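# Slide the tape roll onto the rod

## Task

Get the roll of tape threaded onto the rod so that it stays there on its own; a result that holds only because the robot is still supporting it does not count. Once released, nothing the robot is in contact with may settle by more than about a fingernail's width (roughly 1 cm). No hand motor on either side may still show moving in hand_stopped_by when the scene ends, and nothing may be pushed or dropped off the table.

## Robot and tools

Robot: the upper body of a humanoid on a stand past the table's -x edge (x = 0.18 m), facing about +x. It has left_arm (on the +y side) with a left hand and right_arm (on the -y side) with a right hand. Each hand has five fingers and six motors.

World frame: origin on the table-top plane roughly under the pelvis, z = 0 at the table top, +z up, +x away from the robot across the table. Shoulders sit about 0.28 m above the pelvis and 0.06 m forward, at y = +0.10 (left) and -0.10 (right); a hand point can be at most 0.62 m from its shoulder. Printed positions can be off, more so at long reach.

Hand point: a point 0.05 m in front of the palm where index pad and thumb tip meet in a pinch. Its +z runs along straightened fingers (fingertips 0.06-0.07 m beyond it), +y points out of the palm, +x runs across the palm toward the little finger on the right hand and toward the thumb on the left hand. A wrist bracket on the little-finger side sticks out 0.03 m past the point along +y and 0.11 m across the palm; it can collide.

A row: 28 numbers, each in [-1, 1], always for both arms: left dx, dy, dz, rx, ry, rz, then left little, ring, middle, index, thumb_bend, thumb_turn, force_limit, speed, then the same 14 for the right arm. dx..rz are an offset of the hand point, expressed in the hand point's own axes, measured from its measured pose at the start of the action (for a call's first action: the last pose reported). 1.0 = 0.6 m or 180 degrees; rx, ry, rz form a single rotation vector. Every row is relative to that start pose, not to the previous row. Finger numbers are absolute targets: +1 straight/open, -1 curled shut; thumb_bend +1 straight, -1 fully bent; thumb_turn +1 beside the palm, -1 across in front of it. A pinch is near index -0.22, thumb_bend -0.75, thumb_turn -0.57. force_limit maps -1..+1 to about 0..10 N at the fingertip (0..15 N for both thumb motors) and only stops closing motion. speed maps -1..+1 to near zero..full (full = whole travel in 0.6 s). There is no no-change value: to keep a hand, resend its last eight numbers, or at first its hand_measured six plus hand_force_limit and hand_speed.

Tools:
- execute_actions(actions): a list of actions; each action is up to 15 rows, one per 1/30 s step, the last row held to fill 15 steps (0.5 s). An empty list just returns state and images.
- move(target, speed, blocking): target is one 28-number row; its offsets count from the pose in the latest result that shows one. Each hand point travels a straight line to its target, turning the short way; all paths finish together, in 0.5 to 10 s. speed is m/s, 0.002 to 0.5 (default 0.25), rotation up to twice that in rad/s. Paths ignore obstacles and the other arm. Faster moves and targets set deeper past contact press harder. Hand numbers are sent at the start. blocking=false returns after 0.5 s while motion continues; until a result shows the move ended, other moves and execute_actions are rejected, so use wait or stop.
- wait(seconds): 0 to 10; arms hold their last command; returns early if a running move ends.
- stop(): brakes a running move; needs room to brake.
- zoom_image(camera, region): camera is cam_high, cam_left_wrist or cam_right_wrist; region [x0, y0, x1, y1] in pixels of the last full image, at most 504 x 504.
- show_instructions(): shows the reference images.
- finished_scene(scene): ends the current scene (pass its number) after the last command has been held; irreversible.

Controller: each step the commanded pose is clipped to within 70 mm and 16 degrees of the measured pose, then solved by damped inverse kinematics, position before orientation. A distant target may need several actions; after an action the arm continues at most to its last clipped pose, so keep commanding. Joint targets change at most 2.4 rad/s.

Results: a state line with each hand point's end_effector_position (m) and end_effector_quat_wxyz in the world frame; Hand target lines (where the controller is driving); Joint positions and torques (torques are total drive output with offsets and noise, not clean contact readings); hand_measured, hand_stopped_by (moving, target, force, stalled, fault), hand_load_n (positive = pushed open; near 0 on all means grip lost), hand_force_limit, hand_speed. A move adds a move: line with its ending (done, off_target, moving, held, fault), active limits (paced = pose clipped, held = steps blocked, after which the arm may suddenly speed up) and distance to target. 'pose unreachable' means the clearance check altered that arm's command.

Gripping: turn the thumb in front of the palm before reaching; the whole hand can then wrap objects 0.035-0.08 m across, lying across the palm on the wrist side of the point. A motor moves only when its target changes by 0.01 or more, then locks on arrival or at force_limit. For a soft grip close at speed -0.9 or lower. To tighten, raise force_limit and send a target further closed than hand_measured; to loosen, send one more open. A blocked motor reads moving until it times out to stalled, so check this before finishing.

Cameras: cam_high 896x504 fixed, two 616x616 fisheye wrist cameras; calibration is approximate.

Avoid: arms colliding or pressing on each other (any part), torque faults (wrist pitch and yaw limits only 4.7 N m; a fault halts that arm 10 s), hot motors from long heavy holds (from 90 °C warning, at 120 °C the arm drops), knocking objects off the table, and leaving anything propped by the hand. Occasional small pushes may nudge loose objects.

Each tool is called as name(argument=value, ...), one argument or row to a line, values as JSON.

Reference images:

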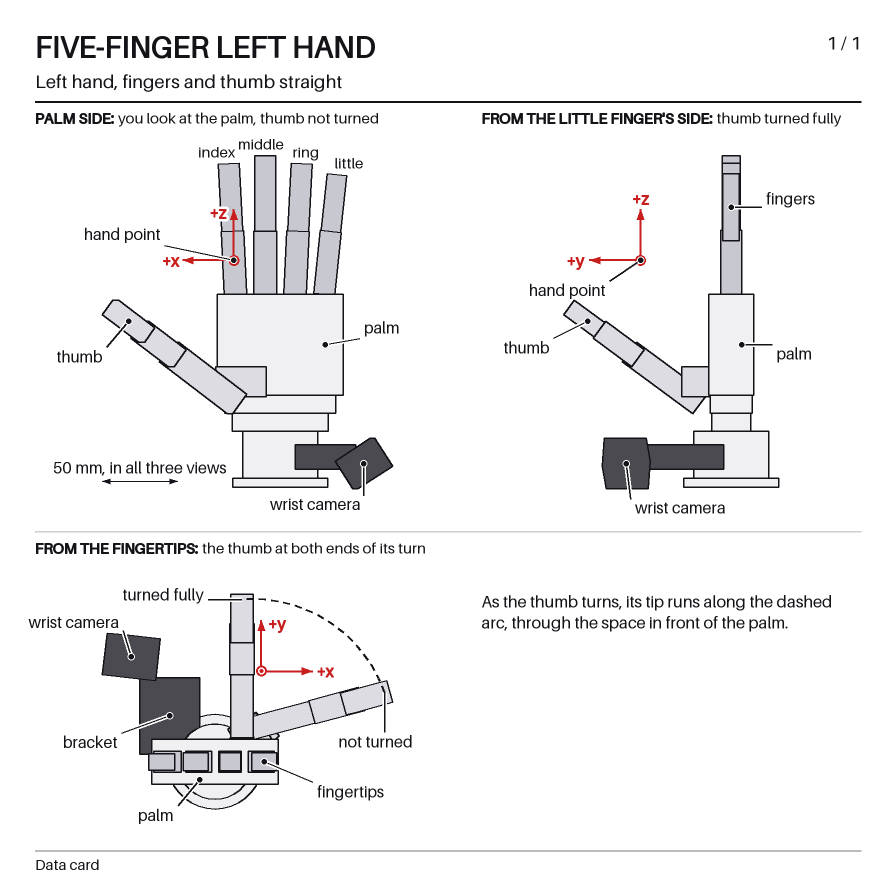

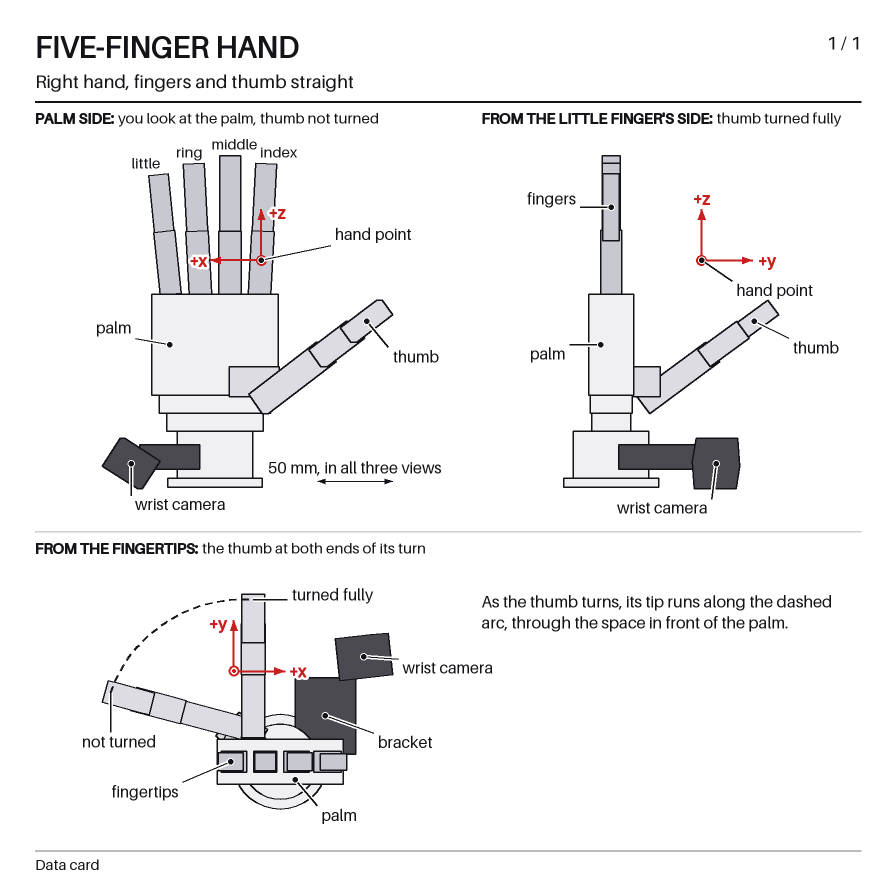

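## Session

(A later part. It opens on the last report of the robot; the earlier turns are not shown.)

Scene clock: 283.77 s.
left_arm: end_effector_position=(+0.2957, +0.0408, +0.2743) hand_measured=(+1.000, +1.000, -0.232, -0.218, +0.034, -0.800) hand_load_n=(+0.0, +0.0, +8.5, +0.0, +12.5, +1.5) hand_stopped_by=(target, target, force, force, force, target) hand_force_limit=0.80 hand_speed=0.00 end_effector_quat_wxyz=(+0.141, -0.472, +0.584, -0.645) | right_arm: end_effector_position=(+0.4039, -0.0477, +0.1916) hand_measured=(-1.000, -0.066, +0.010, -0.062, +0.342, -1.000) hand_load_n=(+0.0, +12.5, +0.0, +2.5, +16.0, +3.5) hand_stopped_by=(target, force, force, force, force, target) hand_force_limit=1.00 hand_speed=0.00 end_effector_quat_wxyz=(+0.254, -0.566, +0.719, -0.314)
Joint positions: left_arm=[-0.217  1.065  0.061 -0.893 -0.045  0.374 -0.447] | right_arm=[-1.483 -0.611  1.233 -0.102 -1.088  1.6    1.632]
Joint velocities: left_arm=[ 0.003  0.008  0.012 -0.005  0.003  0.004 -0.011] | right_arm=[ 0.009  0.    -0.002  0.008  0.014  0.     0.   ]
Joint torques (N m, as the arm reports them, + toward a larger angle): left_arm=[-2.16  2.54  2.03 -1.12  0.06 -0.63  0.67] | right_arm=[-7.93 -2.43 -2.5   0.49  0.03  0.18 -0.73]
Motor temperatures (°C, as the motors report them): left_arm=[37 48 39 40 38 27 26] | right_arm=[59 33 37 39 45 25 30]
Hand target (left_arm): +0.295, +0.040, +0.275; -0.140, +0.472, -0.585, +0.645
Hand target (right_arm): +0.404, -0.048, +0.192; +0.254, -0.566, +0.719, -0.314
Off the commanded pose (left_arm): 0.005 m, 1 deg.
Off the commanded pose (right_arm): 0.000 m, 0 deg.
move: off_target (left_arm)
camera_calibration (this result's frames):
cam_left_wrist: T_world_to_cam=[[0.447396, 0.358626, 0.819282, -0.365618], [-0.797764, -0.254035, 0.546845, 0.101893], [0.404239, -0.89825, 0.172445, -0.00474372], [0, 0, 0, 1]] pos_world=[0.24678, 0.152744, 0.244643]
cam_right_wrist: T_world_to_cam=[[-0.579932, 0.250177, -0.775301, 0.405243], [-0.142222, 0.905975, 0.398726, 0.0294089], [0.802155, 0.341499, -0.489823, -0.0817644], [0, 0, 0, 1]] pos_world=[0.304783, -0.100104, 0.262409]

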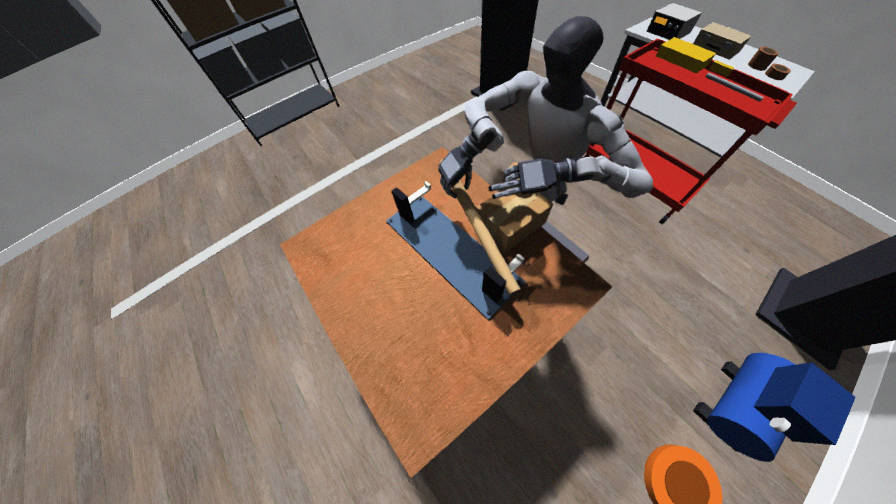

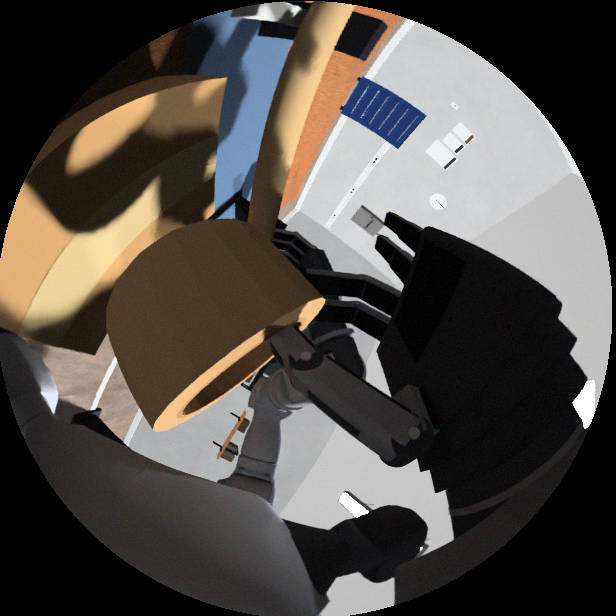

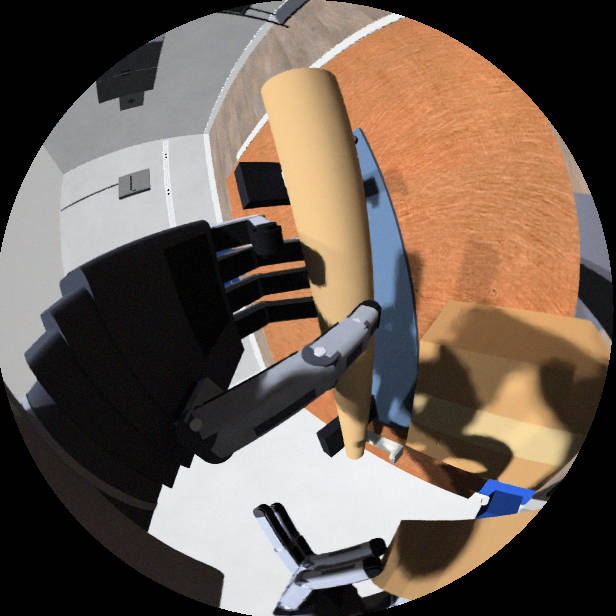

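execute_actions(
  actions=[],
)

Scene clock: 293.13 s.
left_arm: end_effector_position=(+0.2956, +0.0408, +0.2742) hand_measured=(+1.000, +1.000, -0.232, -0.218, +0.034, -0.800) hand_load_n=(+0.0, +0.0, +8.5, +0.0, +12.5, +1.5) hand_stopped_by=(target, target, force, force, force, target) hand_force_limit=0.80 hand_speed=0.00 end_effector_quat_wxyz=(+0.141, -0.472, +0.584, -0.645) | right_arm: end_effector_position=(+0.4039, -0.0477, +0.1916) hand_measured=(-1.000, -0.066, +0.010, -0.062, +0.342, -1.000) hand_load_n=(+0.0, +12.5, +0.0, +2.5, +16.0, +3.5) hand_stopped_by=(target, force, force, force, force, target) hand_force_limit=1.00 hand_speed=0.00 end_effector_quat_wxyz=(+0.254, -0.566, +0.719, -0.314)
Joint positions: left_arm=[-0.217  1.065  0.061 -0.893 -0.045  0.375 -0.448] | right_arm=[-1.483 -0.611  1.233 -0.102 -1.088  1.6    1.632]
Joint velocities: left_arm=[-0.003 -0.005 -0.005 -0.009  0.009  0.     0.   ] | right_arm=[-0.015 -0.005  0.015  0.005  0.009  0.     0.   ]
Joint torques (N m, as the arm reports them, + toward a larger angle): left_arm=[-2.16  2.51  2.03 -1.12  0.07 -0.63  0.69] | right_arm=[-7.87 -2.14 -2.1  -0.09 -0.6   0.13 -0.72]
Motor temperatures (°C, as the motors report them): left_arm=[37 47 40 40 38 27 26] | right_arm=[59 33 37 39 45 25 30]
Hand target (left_arm): +0.295, +0.040, +0.275; -0.140, +0.472, -0.585, +0.645
Hand target (right_arm): +0.404, -0.048, +0.192; +0.254, -0.566, +0.719, -0.314
Off the commanded pose (left_arm): 0.005 m, 1 deg.
Off the commanded pose (right_arm): 0.000 m, 0 deg.
camera_calibration (this result's frames):
cam_left_wrist: T_world_to_cam=[[0.447873, 0.358291, 0.819169, -0.365599], [-0.797531, -0.25407, 0.547168, 0.101743], [0.404172, -0.898374, 0.171957, -0.00454323], [0, 0, 0, 1]] pos_world=[0.246721, 0.152759, 0.244598]
cam_right_wrist: T_world_to_cam=[[-0.579937, 0.250189, -0.775293, 0.40524], [-0.142209, 0.905973, 0.398736, 0.0294037], [0.802153, 0.341495, -0.489828, -0.0817635], [0, 0, 0, 1]] pos_world=[0.304782, -0.100104, 0.262405]

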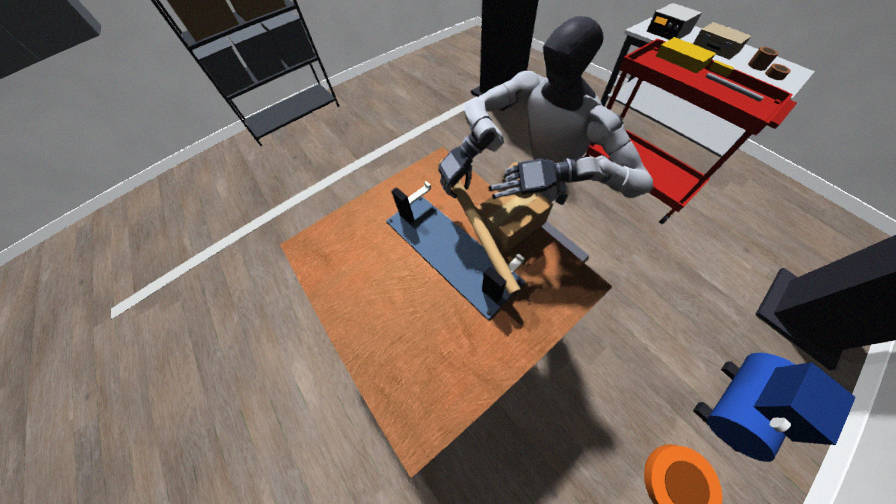

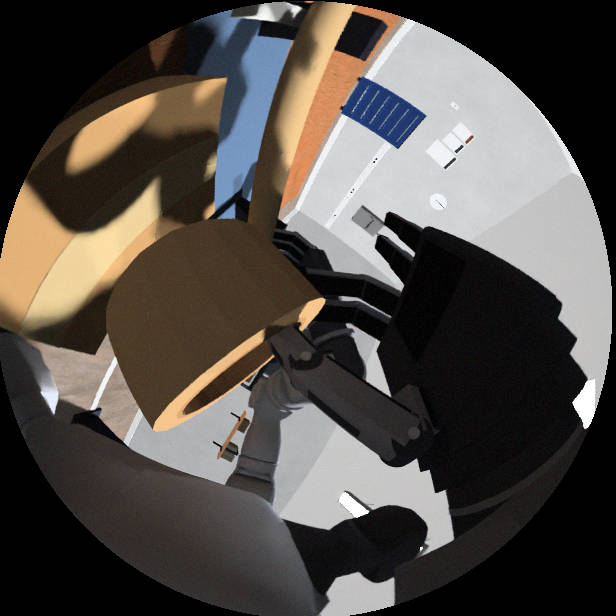

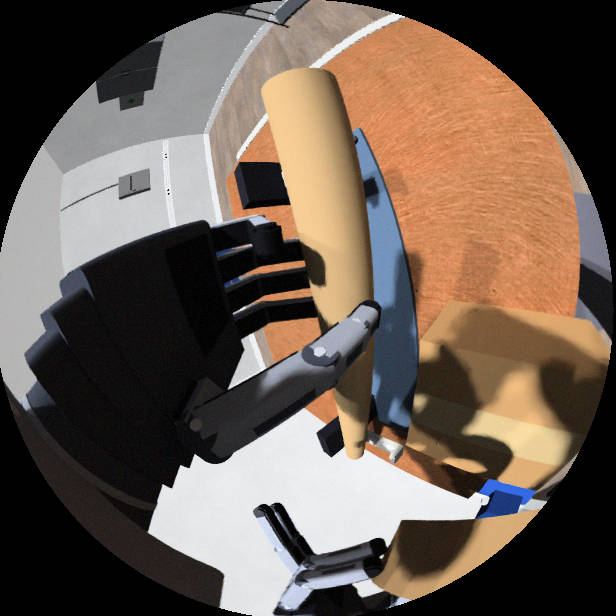

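move(
  target=[-0.517,-0.147,-0.235,0.217,-0.081,-0.357,1,1,-0.5,-0.6,-0.2,-0.8,0.8,0, 0,0,0,0,0,0,-1,-1,-1,-1,-0.9,-1,1,0],
  speed=0.12,
)

Scene clock: 308.67 s.
left_arm: end_effector_position=(+0.3780, +0.3877, +0.2380) hand_measured=(+1.000, +1.000, -0.232, -0.218, +0.034, -0.800) hand_load_n=(+0.0, +0.0, +11.0, +0.0, +11.0, -0.5) hand_stopped_by=(target, target, force, force, force, target) hand_force_limit=0.80 hand_speed=0.00 end_effector_quat_wxyz=(-0.009, +0.702, +0.015, +0.712) | right_arm: end_effector_position=(+0.4037, -0.0478, +0.1913) hand_measured=(-1.000, -0.066, +0.010, -0.062, +0.342, -1.000) hand_load_n=(+0.0, +12.5, +0.0, +3.0, +16.0, +3.5) hand_stopped_by=(target, force, force, force, force, target) hand_force_limit=1.00 hand_speed=0.00 end_effector_quat_wxyz=(+0.254, -0.566, +0.719, -0.313)
Joint positions: left_arm=[-0.509  0.891  0.527  1.178 -0.591 -0.335 -0.955] | right_arm=[-1.482 -0.61   1.233 -0.102 -1.088  1.6    1.632]
Joint velocities: left_arm=[-0.067  0.012 -0.017  0.175  0.014 -0.079 -0.068] | right_arm=[ 0.009 -0.002 -0.002 -0.003 -0.009  0.     0.   ]
Joint torques (N m, as the arm reports them, + toward a larger angle): left_arm=[-2.67  6.18  0.64 -1.82 -0.92 -1.33  0.09] | right_arm=[-8.26 -2.09 -2.37 -0.07 -0.45  0.18 -0.7 ]
Motor temperatures (°C, as the motors report them): left_arm=[38 49 40 40 38 28 26] | right_arm=[60 33 37 39 45 25 30]
Hand target (left_arm): +0.378, +0.387, +0.237; -0.010, +0.703, +0.011, +0.711
Hand target (right_arm): +0.404, -0.048, +0.192; +0.254, -0.566, +0.719, -0.314
Off the commanded pose (left_arm): 0.009 m, 2 deg.
Off the commanded pose (right_arm): 0.000 m, 0 deg.
joint sent to its limit (right arm) — the command would take joint 7 (wrist yaw) past its upper limit, so that joint was sent only as far as its limit.
move: off_target (left_arm)
camera_calibration (this result's frames):
cam_left_wrist: T_world_to_cam=[[-0.012448, 0.990272, -0.138587, -0.340193], [-0.546006, 0.109379, 0.830611, -0.0280315], [0.837689, 0.0860085, 0.539333, -0.352959], [0, 0, 0, 1]] pos_world=[0.27613, 0.370307, 0.1665]
cam_right_wrist: T_world_to_cam=[[-0.580588, 0.250573, -0.774681, 0.405043], [-0.141551, 0.905912, 0.399107, 0.0292082], [0.801798, 0.341374, -0.490493, -0.0815346], [0, 0, 0, 1]] pos_world=[0.304672, -0.100119, 0.26213]

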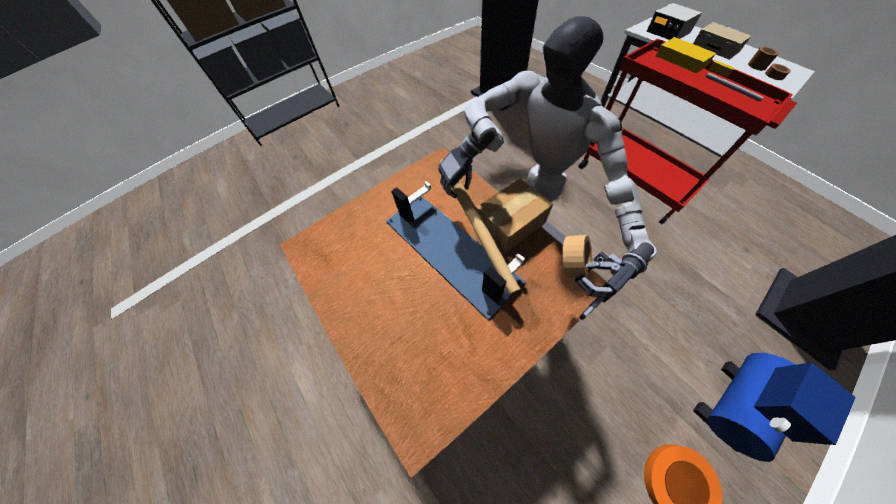

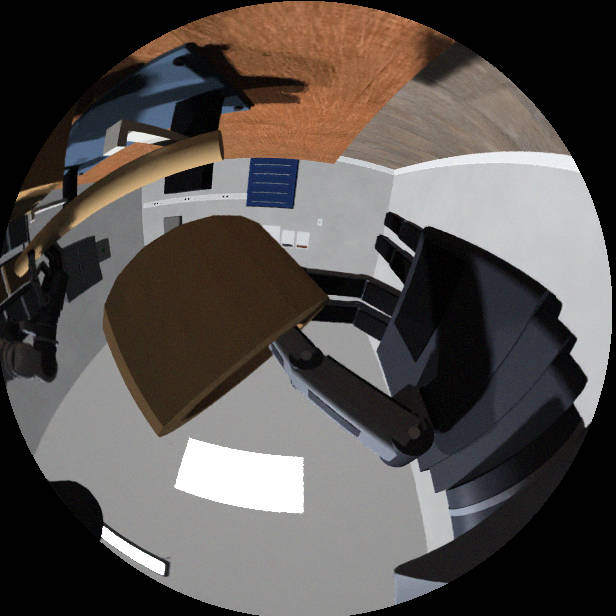

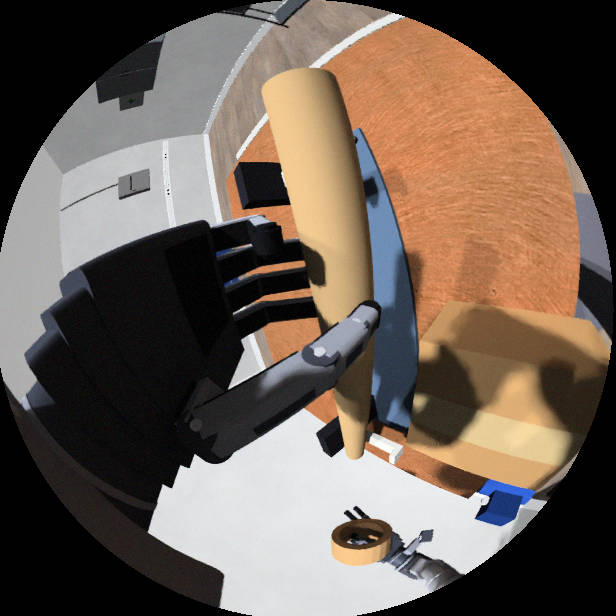

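zoom_image(
  camera="cam_high",
  region=[440,200,680,335],
)

zoom_image(
  camera="cam_right_wrist",
  region=[250,400,500,616],
)

Region (440, 200, 680, 335) of cam_high's 896x504 image, scaled by 2.100, with more detail than that image has; it fills the top 284 rows of this view, and the rest is white.

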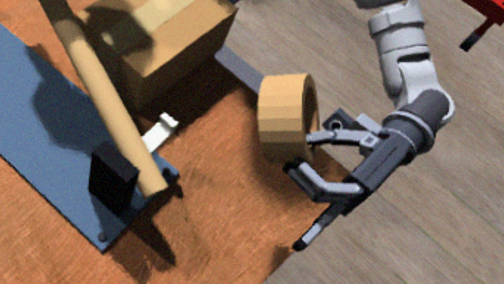

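Region (250, 400, 500, 616) of cam_right_wrist's 616x616 image, scaled by 2.016, with more detail than that image has; it fills the top 435 rows of this view, and the rest is white.

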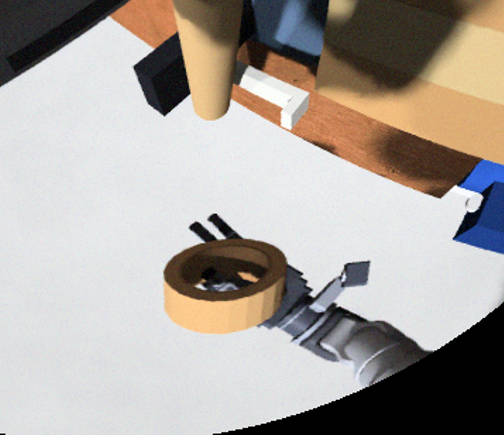

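move(
  target=[0,0,0,-0.25,0,0,1,1,-0.5,-0.6,-0.2,-0.8,0.8,0, 0,0,0,0,0,0,-1,-1,-1,-1,-0.9,-1,1,0],
  speed=0.12,
)

Scene clock: 332.90 s.
left_arm: end_effector_position=(+0.3811, +0.3842, +0.2375) hand_measured=(+1.000, +1.000, -0.232, -0.218, +0.034, -0.800) hand_load_n=(+0.0, +0.0, +11.0, +0.0, +11.0, -0.5) hand_stopped_by=(target, target, force, force, force, target) hand_force_limit=0.80 hand_speed=0.00 end_effector_quat_wxyz=(+0.037, +0.771, -0.025, +0.635) | right_arm: end_effector_position=(+0.4036, -0.0478, +0.1911) hand_measured=(-1.000, -0.066, +0.010, -0.062, +0.342, -1.000) hand_load_n=(+0.0, +12.5, +0.0, +2.5, +16.0, +3.5) hand_stopped_by=(target, force, force, force, force, target) hand_force_limit=1.00 hand_speed=0.00 end_effector_quat_wxyz=(+0.254, -0.566, +0.719, -0.313)
Joint positions: left_arm=[-0.713  1.062  0.49   1.408 -0.361 -0.189 -1.122] | right_arm=[-1.482 -0.61   1.233 -0.102 -1.088  1.6    1.632]
Joint velocities: left_arm=[-0.006 -0.002  0.012  0.005  0.032  0.009 -0.004] | right_arm=[-0.006 -0.008 -0.003 -0.002 -0.003  0.     0.   ]
Joint torques (N m, as the arm reports them, + toward a larger angle): left_arm=[-2.84  6.12  0.59 -1.95 -1.04 -0.83  0.05] | right_arm=[-7.6  -2.13 -2.17  0.88 -0.18  0.13 -0.67]
Motor temperatures (°C, as the motors report them): left_arm=[39 59 39 41 38 29 25] | right_arm=[60 33 37 39 45 25 30]
Hand target (left_arm): +0.381, +0.384, +0.238; +0.037, +0.772, -0.028, +0.634
Hand target (right_arm): +0.404, -0.048, +0.191; +0.254, -0.566, +0.719, -0.313
Off the commanded pose (left_arm): 0.005 m, 40 deg; orientation clipped at the last step of the last action.
Off the commanded pose (right_arm): 0.000 m, 0 deg.
joint sent to its limit (right arm) — the command would take joint 7 (wrist yaw) past its upper limit, so that joint was sent only as far as its limit.
move: off_target (left_arm); limits=paced
camera_calibration (this result's frames):
cam_left_wrist: T_world_to_cam=[[0.0784125, 0.984664, -0.155844, -0.365178], [-0.34611, 0.17349, 0.922014, -0.148077], [0.934912, -0.0183582, 0.354406, -0.307968], [0, 0, 0, 1]] pos_world=[0.265306, 0.379614, 0.188764]
cam_right_wrist: T_world_to_cam=[[-0.580773, 0.250938, -0.774424, 0.404954], [-0.141157, 0.905852, 0.399384, 0.029058], [0.801734, 0.341267, -0.490673, -0.0814951], [0, 0, 0, 1]] pos_world=[0.304625, -0.100129, 0.262013]

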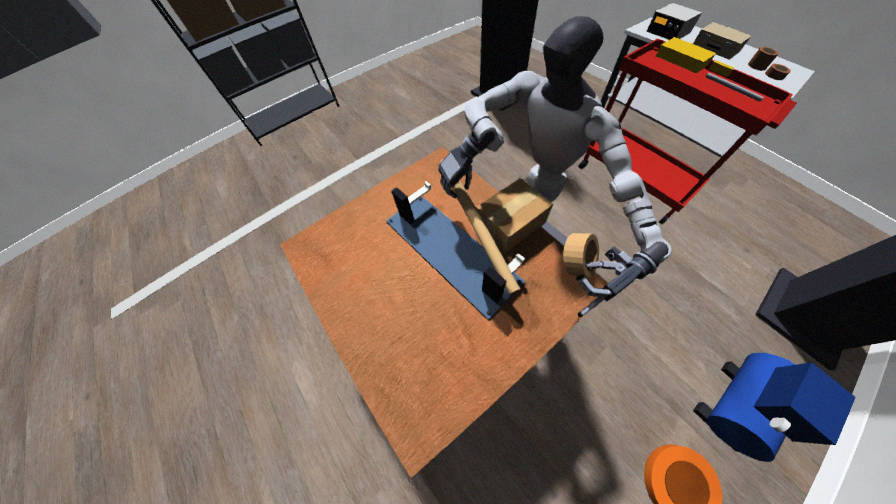

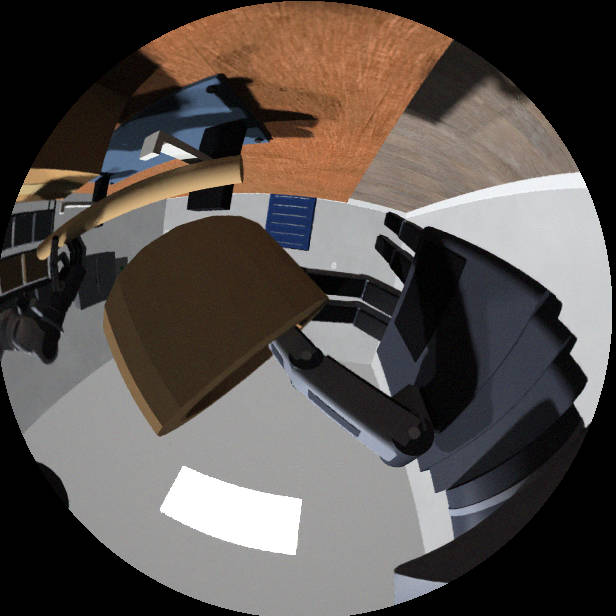

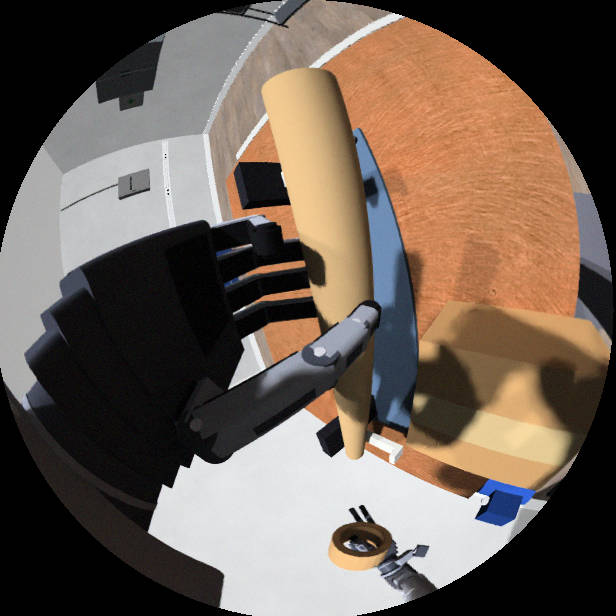

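move(
  target=[0,0,-0.08,-0.14,0.06,0,1,1,-0.5,-0.6,-0.2,-0.8,0.8,0, 0,0,0,0,0,0,-1,-1,-1,-1,-0.9,-1,1,0],
  speed=0.1,
)

Scene clock: 350.77 s.
left_arm: end_effector_position=(+0.3337, +0.3912, +0.2484) hand_measured=(+1.000, +1.000, -0.232, -0.218, +0.034, -0.800) hand_load_n=(+0.0, +0.0, +11.0, +0.0, +11.0, -0.5) hand_stopped_by=(target, target, force, force, force, target) hand_force_limit=0.80 hand_speed=0.00 end_effector_quat_wxyz=(+0.079, +0.745, -0.019, +0.662) | right_arm: end_effector_position=(+0.4036, -0.0478, +0.1910) hand_measured=(-1.000, -0.066, +0.010, -0.062, +0.342, -1.000) hand_load_n=(+0.0, +12.5, +0.0, +2.5, +16.0, +3.5) hand_stopped_by=(target, force, force, force, force, target) hand_force_limit=1.00 hand_speed=0.00 end_effector_quat_wxyz=(+0.254, -0.566, +0.719, -0.313)
Joint positions: left_arm=[-0.556  1.082  0.737  1.406 -0.359 -0.194 -1.322] | right_arm=[-1.482 -0.61   1.233 -0.102 -1.088  1.601  1.632]
Joint velocities: left_arm=[-0.005  0.006  0.015  0.003 -0.006  0.     0.   ] | right_arm=[-0.005  0.    -0.018 -0.005 -0.002  0.     0.   ]
Joint torques (N m, as the arm reports them, + toward a larger angle): left_arm=[-2.05  6.18  0.71 -1.92 -1.13 -0.59  0.01] | right_arm=[-8.16 -2.67 -2.17 -0.4  -0.74  0.14 -0.66]
Motor temperatures (°C, as the motors report them): left_arm=[40 61 38 42 38 28 25] | right_arm=[61 33 37 39 45 25 30]
Hand target (left_arm): +0.333, +0.390, +0.247; +0.081, +0.746, -0.019, +0.661
Hand target (right_arm): +0.404, -0.048, +0.191; +0.254, -0.566, +0.719, -0.313
Off the commanded pose (left_arm): 0.003 m, 23 deg; orientation clipped at the last step of the last action.
Off the commanded pose (right_arm): 0.000 m, 0 deg.
move: off_target (left_arm); limits=paced
camera_calibration (this result's frames):
cam_left_wrist: T_world_to_cam=[[0.134638, 0.96551, -0.222853, -0.361188], [-0.401089, 0.258755, 0.878734, -0.180004], [0.906091, -0.0289274, 0.422093, -0.270501], [0, 0, 0, 1]] pos_world=[0.221531, 0.387482, 0.191861]
cam_right_wrist: T_world_to_cam=[[-0.580947, 0.251392, -0.774146, 0.404854], [-0.140718, 0.905766, 0.399733, 0.02887], [0.801685, 0.341159, -0.490827, -0.0814692], [0, 0, 0, 1]] pos_world=[0.304574, -0.100132, 0.261889]

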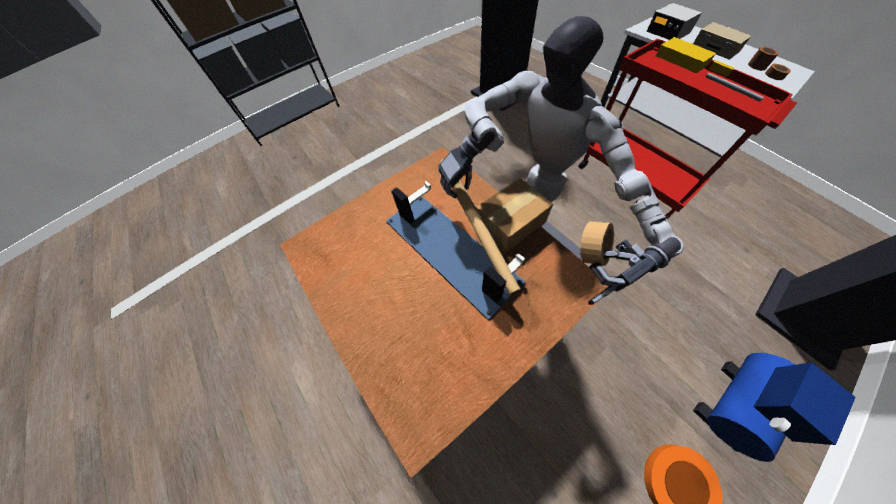

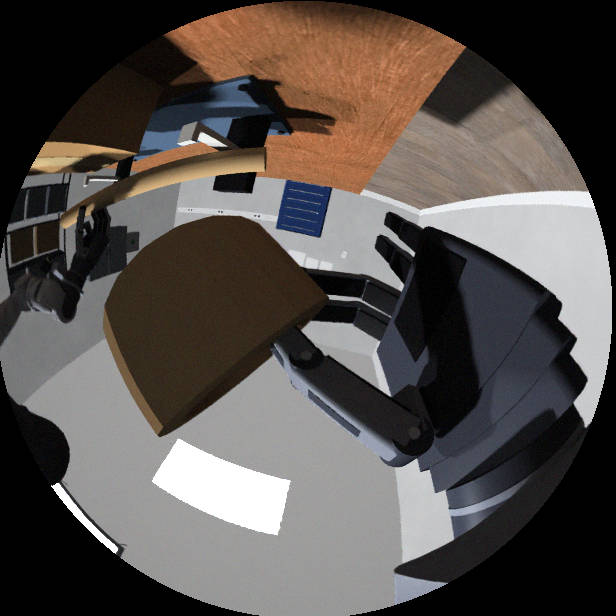

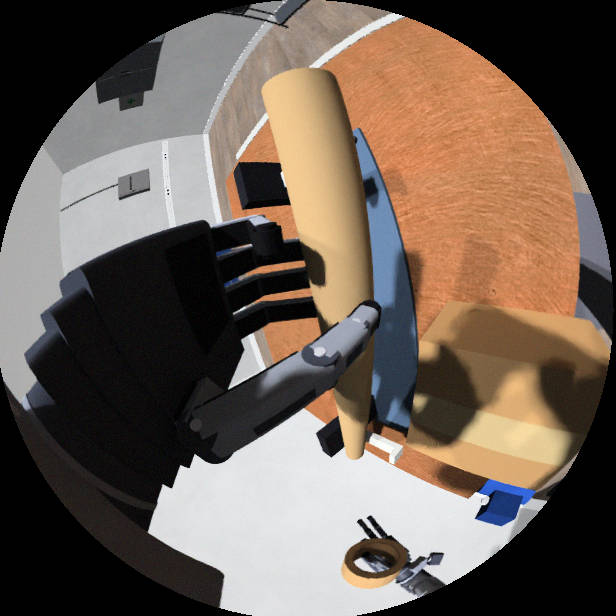

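execute_actions(
  actions=[
    [[0,0,0,-0.08,0,0,1,1,-0.5,-0.6,-0.2,-0.8,0.8,0, 0,0,0,0,0,0,-1,-1,-1,-1,-0.9,-1,1,0]],
    [[0,0,0,-0.08,0,0,1,1,-0.5,-0.6,-0.2,-0.8,0.8,0, 0,0,0,0,0,0,-1,-1,-1,-1,-0.9,-1,1,0]],
    [[0,0,0,-0.08,0,0,1,1,-0.5,-0.6,-0.2,-0.8,0.8,0, 0,0,0,0,0,0,-1,-1,-1,-1,-0.9,-1,1,0]],
  ],
)

Scene clock: 358.67 s.
left_arm: end_effector_position=(+0.3339, +0.3918, +0.2499) hand_measured=(+1.000, +1.000, -0.232, -0.218, +0.034, -0.800) hand_load_n=(+0.0, +0.0, +11.0, +0.0, +10.5, +0.0) hand_stopped_by=(target, target, force, force, force, target) hand_force_limit=0.80 hand_speed=0.00 end_effector_quat_wxyz=(+0.117, +0.778, -0.002, +0.617) | right_arm: end_effector_position=(+0.4035, -0.0478, +0.1907) hand_measured=(-1.000, -0.066, +0.010, -0.062, +0.342, -1.000) hand_load_n=(+0.0, +12.5, +0.0, +2.5, +16.0, +3.5) hand_stopped_by=(target, force, force, force, force, target) hand_force_limit=1.00 hand_speed=0.00 end_effector_quat_wxyz=(+0.254, -0.565, +0.720, -0.313)
Joint positions: left_arm=[-0.594  1.147  0.696  1.404 -0.292 -0.018 -1.352] | right_arm=[-1.481 -0.61   1.233 -0.102 -1.088  1.602  1.632]
Joint velocities: left_arm=[-0.009  0.015  0.     0.003  0.008  0.     0.   ] | right_arm=[-0.002 -0.008  0.006  0.005  0.005  0.     0.   ]
Joint torques (N m, as the arm reports them, + toward a larger angle): left_arm=[-2.19  6.34  0.71 -1.96 -1.02 -0.53 -0.06] | right_arm=[-7.52 -2.56 -2.16  0.22 -0.52  0.19 -0.74]
Motor temperatures (°C, as the motors report them): left_arm=[40 62 38 42 38 28 25] | right_arm=[61 33 37 39 45 25 30]
Hand target (left_arm): +0.334, +0.391, +0.250; +0.119, +0.779, -0.004, +0.616
Hand target (right_arm): +0.404, -0.048, +0.191; +0.254, -0.566, +0.720, -0.313
Off the commanded pose (left_arm): 0.000 m, 14 deg.
Off the commanded pose (right_arm): 0.000 m, 0 deg.
camera_calibration (this result's frames):
cam_left_wrist: T_world_to_cam=[[0.134766, 0.941901, -0.30767, -0.331086], [-0.288409, 0.334345, 0.897237, -0.253242], [0.947976, -0.0321826, 0.316711, -0.257655], [0, 0, 0, 1]] pos_world=[0.215832, 0.388229, 0.206955]
cam_right_wrist: T_world_to_cam=[[-0.581219, 0.252509, -0.773579, 0.404644], [-0.139719, 0.905554, 0.400564, 0.0284194], [0.801663, 0.340899, -0.491045, -0.081469], [0, 0, 0, 1]] pos_world=[0.304468, -0.100139, 0.261635]

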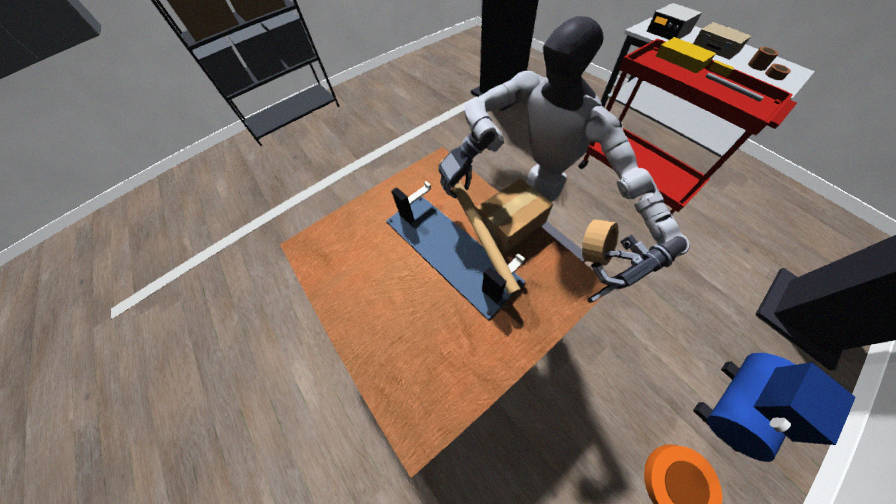

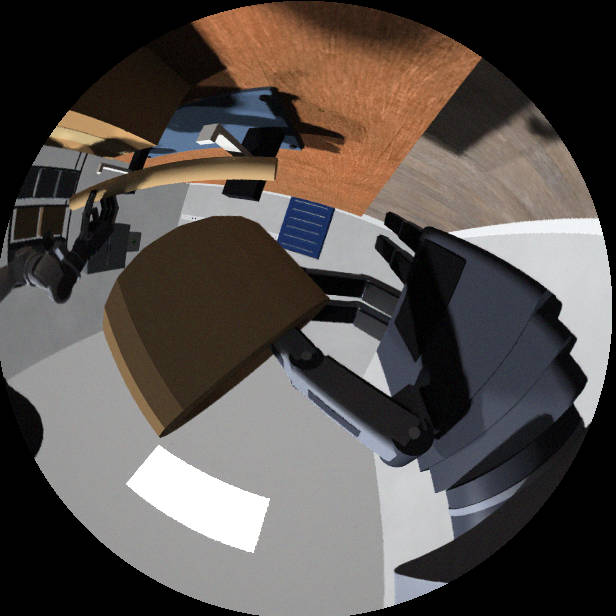

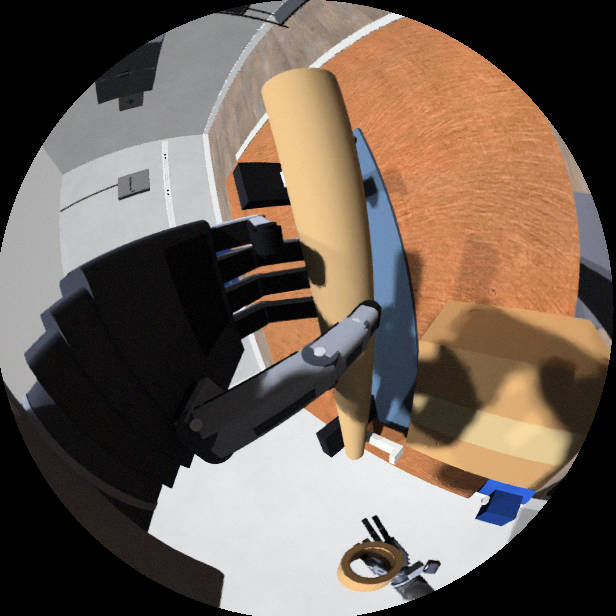

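move(
  target=[0.012,-0.033,0.107,-0.087,-0.203,-0.167,1,1,-0.5,-0.6,-0.2,-0.8,0.8,0, 0,0,0,0,0,0,-1,-1,-1,-1,-0.9,-1,1,0],
  speed=0.1,
)

Scene clock: 393.50 s.
left_arm: end_effector_position=(+0.4030, +0.3924, +0.2381) hand_measured=(+1.000, +1.000, -0.232, -0.218, +0.034, -0.800) hand_load_n=(+0.0, +0.0, +10.5, +0.5, +10.0, +1.5) hand_stopped_by=(target, target, force, force, force, target) hand_force_limit=0.80 hand_speed=0.00 end_effector_quat_wxyz=(+0.181, +0.863, +0.223, +0.417) | right_arm: end_effector_position=(+0.4035, -0.0478, +0.1906) hand_measured=(-1.000, -0.066, +0.010, -0.062, +0.342, -1.000) hand_load_n=(+0.0, +12.5, +0.0, +2.5, +16.0, +3.5) hand_stopped_by=(target, force, force, force, force, target) hand_force_limit=1.00 hand_speed=0.00 end_effector_quat_wxyz=(+0.254, -0.565, +0.720, -0.313)
Joint positions: left_arm=[-1.119  1.185  0.477  1.405  0.034  0.846 -1.042] | right_arm=[-1.481 -0.61   1.233 -0.102 -1.088  1.602  1.632]
Joint velocities: left_arm=[ 0.002 -0.009  0.006 -0.002  0.002  0.022  0.005] | right_arm=[ 0.009  0.003  0.008 -0.011 -0.002  0.     0.   ]
Joint torques (N m, as the arm reports them, + toward a larger angle): left_arm=[-3.38  4.7   0.44 -1.96 -0.77 -0.6  -0.19] | right_arm=[-8.14 -2.07 -2.25  0.   -0.2   0.16 -0.67]
Motor temperatures (°C, as the motors report them): left_arm=[40 63 38 42 38 27 25] | right_arm=[62 33 37 39 45 25 30]
Hand target (left_arm): +0.403, +0.392, +0.237; +0.182, +0.863, +0.225, +0.414
Hand target (right_arm): +0.403, -0.048, +0.191; +0.254, -0.565, +0.720, -0.313
Off the commanded pose (left_arm): 0.008 m, 31 deg; orientation clipped at the last step of the last action.
Off the commanded pose (right_arm): 0.000 m, 0 deg.
move: off_target (left_arm); limits=paced
camera_calibration (this result's frames):
cam_left_wrist: T_world_to_cam=[[-0.288563, 0.755702, -0.587917, -0.0341631], [0.0136768, 0.617228, 0.786665, -0.429343], [0.957363, 0.218962, -0.188445, -0.301414], [0, 0, 0, 1]] pos_world=[0.284576, 0.356818, 0.260864]
cam_right_wrist: T_world_to_cam=[[-0.581292, 0.252878, -0.773403, 0.404579], [-0.139394, 0.905484, 0.400833, 0.0282729], [0.801666, 0.340809, -0.491101, -0.0814756], [0, 0, 0, 1]] pos_world=[0.304436, -0.100142, 0.261557]

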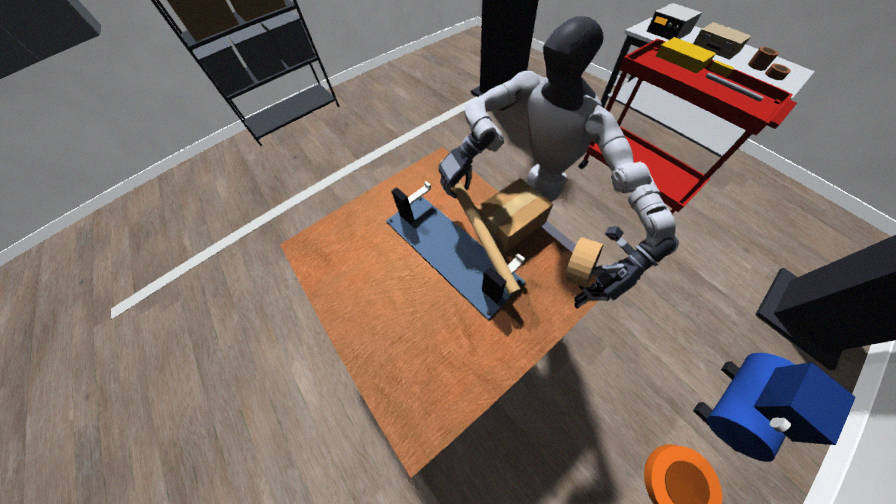

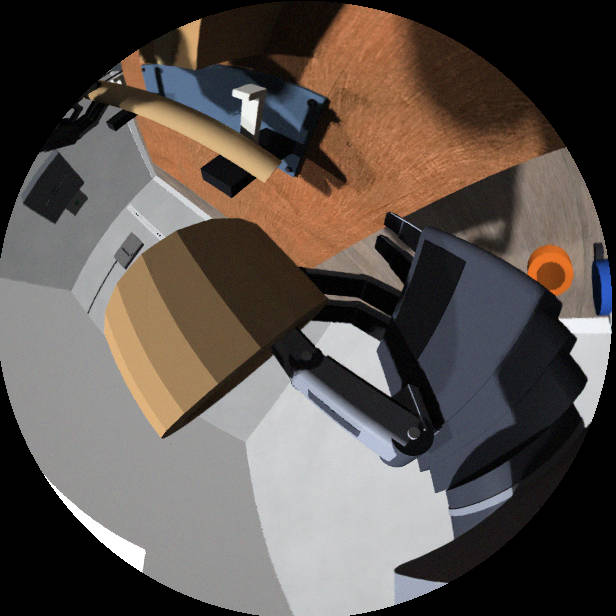

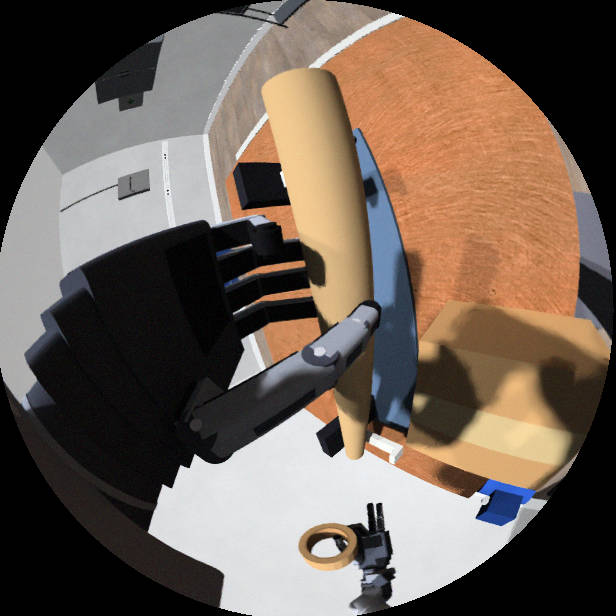

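move(
  target=[-0.073,-0.017,0.192,0,0,0,1,1,-0.5,-0.6,-0.2,-0.8,0.8,0, 0,0,0,0,0,0,-1,-1,-1,-1,-0.9,-1,1,0],
  speed=0.1,
)

Scene clock: 415.60 s.
left_arm: end_effector_position=(+0.4643, +0.3629, +0.1352) hand_measured=(+1.000, +1.000, -0.232, -0.218, +0.034, -0.800) hand_load_n=(+0.0, +0.0, +10.5, +0.0, +10.0, +1.5) hand_stopped_by=(target, target, force, force, force, target) hand_force_limit=0.80 hand_speed=0.00 end_effector_quat_wxyz=(+0.111, +0.847, +0.289, +0.433) | right_arm: end_effector_position=(+0.4034, -0.0479, +0.1905) hand_measured=(-1.000, -0.066, +0.010, -0.062, +0.342, -1.000) hand_load_n=(+0.0, +12.5, +0.0, +2.5, +16.5, +3.5) hand_stopped_by=(target, force, force, force, force, target) hand_force_limit=1.00 hand_speed=0.00 end_effector_quat_wxyz=(+0.253, -0.565, +0.720, -0.312)
Joint positions: left_arm=[-1.01   0.803  0.745  1.395 -0.059  0.531 -0.499] | right_arm=[-1.48  -0.61   1.233 -0.102 -1.088  1.603  1.632]
Joint velocities: left_arm=[ 0.     0.005 -0.002  0.008  0.014  0.     0.   ] | right_arm=[-0.012 -0.003  0.009 -0.002 -0.012  0.     0.   ]
Joint torques (N m, as the arm reports them, + toward a larger angle): left_arm=[-4.07  4.79  0.13 -2.32 -0.69 -1.26 -0.15] | right_arm=[-8.28 -1.77 -2.51  0.27 -0.2   0.15 -0.67]
Motor temperatures (°C, as the motors report them): left_arm=[43 59 38 42 38 27 25] | right_arm=[63 33 38 39 45 25 30]
Hand target (left_arm): +0.464, +0.364, +0.135; +0.108, +0.847, +0.288, +0.433
Hand target (right_arm): +0.403, -0.048, +0.191; +0.254, -0.565, +0.720, -0.313
Off the commanded pose (left_arm): 0.005 m, 11 deg.
Off the commanded pose (right_arm): 0.000 m, 0 deg.
move: off_target (left_arm)
camera_calibration (this result's frames):
cam_left_wrist: T_world_to_cam=[[-0.433392, 0.726609, -0.533114, 0.0156703], [-0.0838186, 0.556493, 0.826614, -0.269085], [0.897299, 0.402932, -0.180276, -0.413041], [0, 0, 0, 1]] pos_world=[0.354859, 0.304785, 0.156322]
cam_right_wrist: T_world_to_cam=[[-0.581423, 0.253285, -0.773172, 0.404494], [-0.139017, 0.905405, 0.401144, 0.0281052], [0.801637, 0.340718, -0.491212, -0.0814623], [0, 0, 0, 1]] pos_world=[0.304392, -0.100143, 0.261454]

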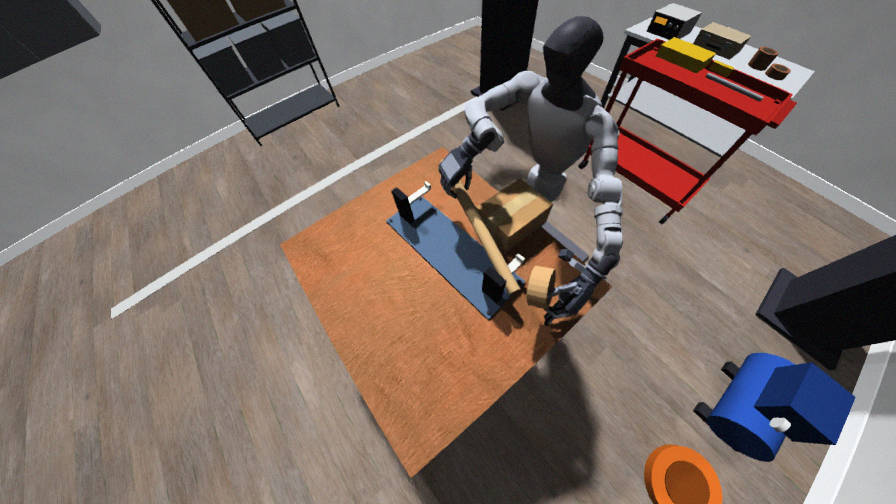

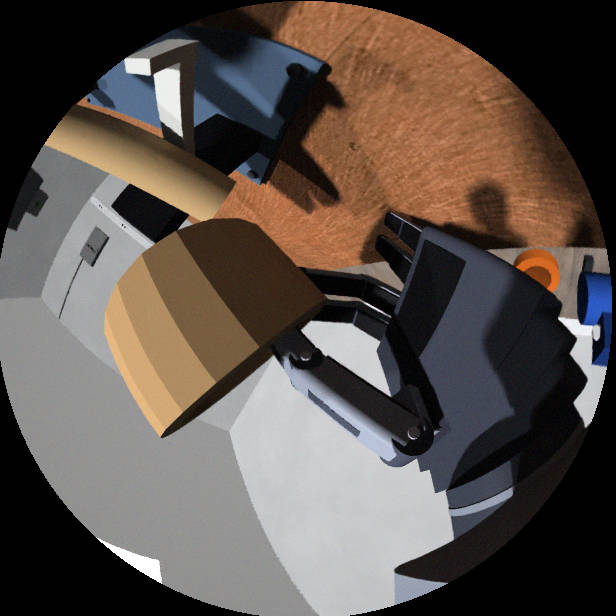

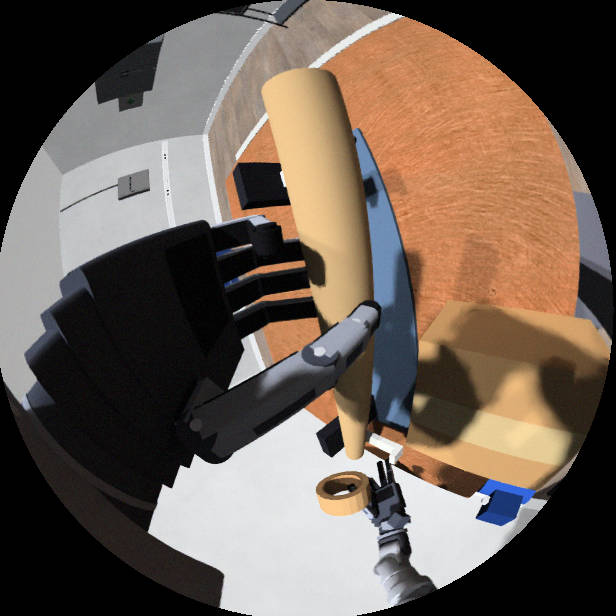

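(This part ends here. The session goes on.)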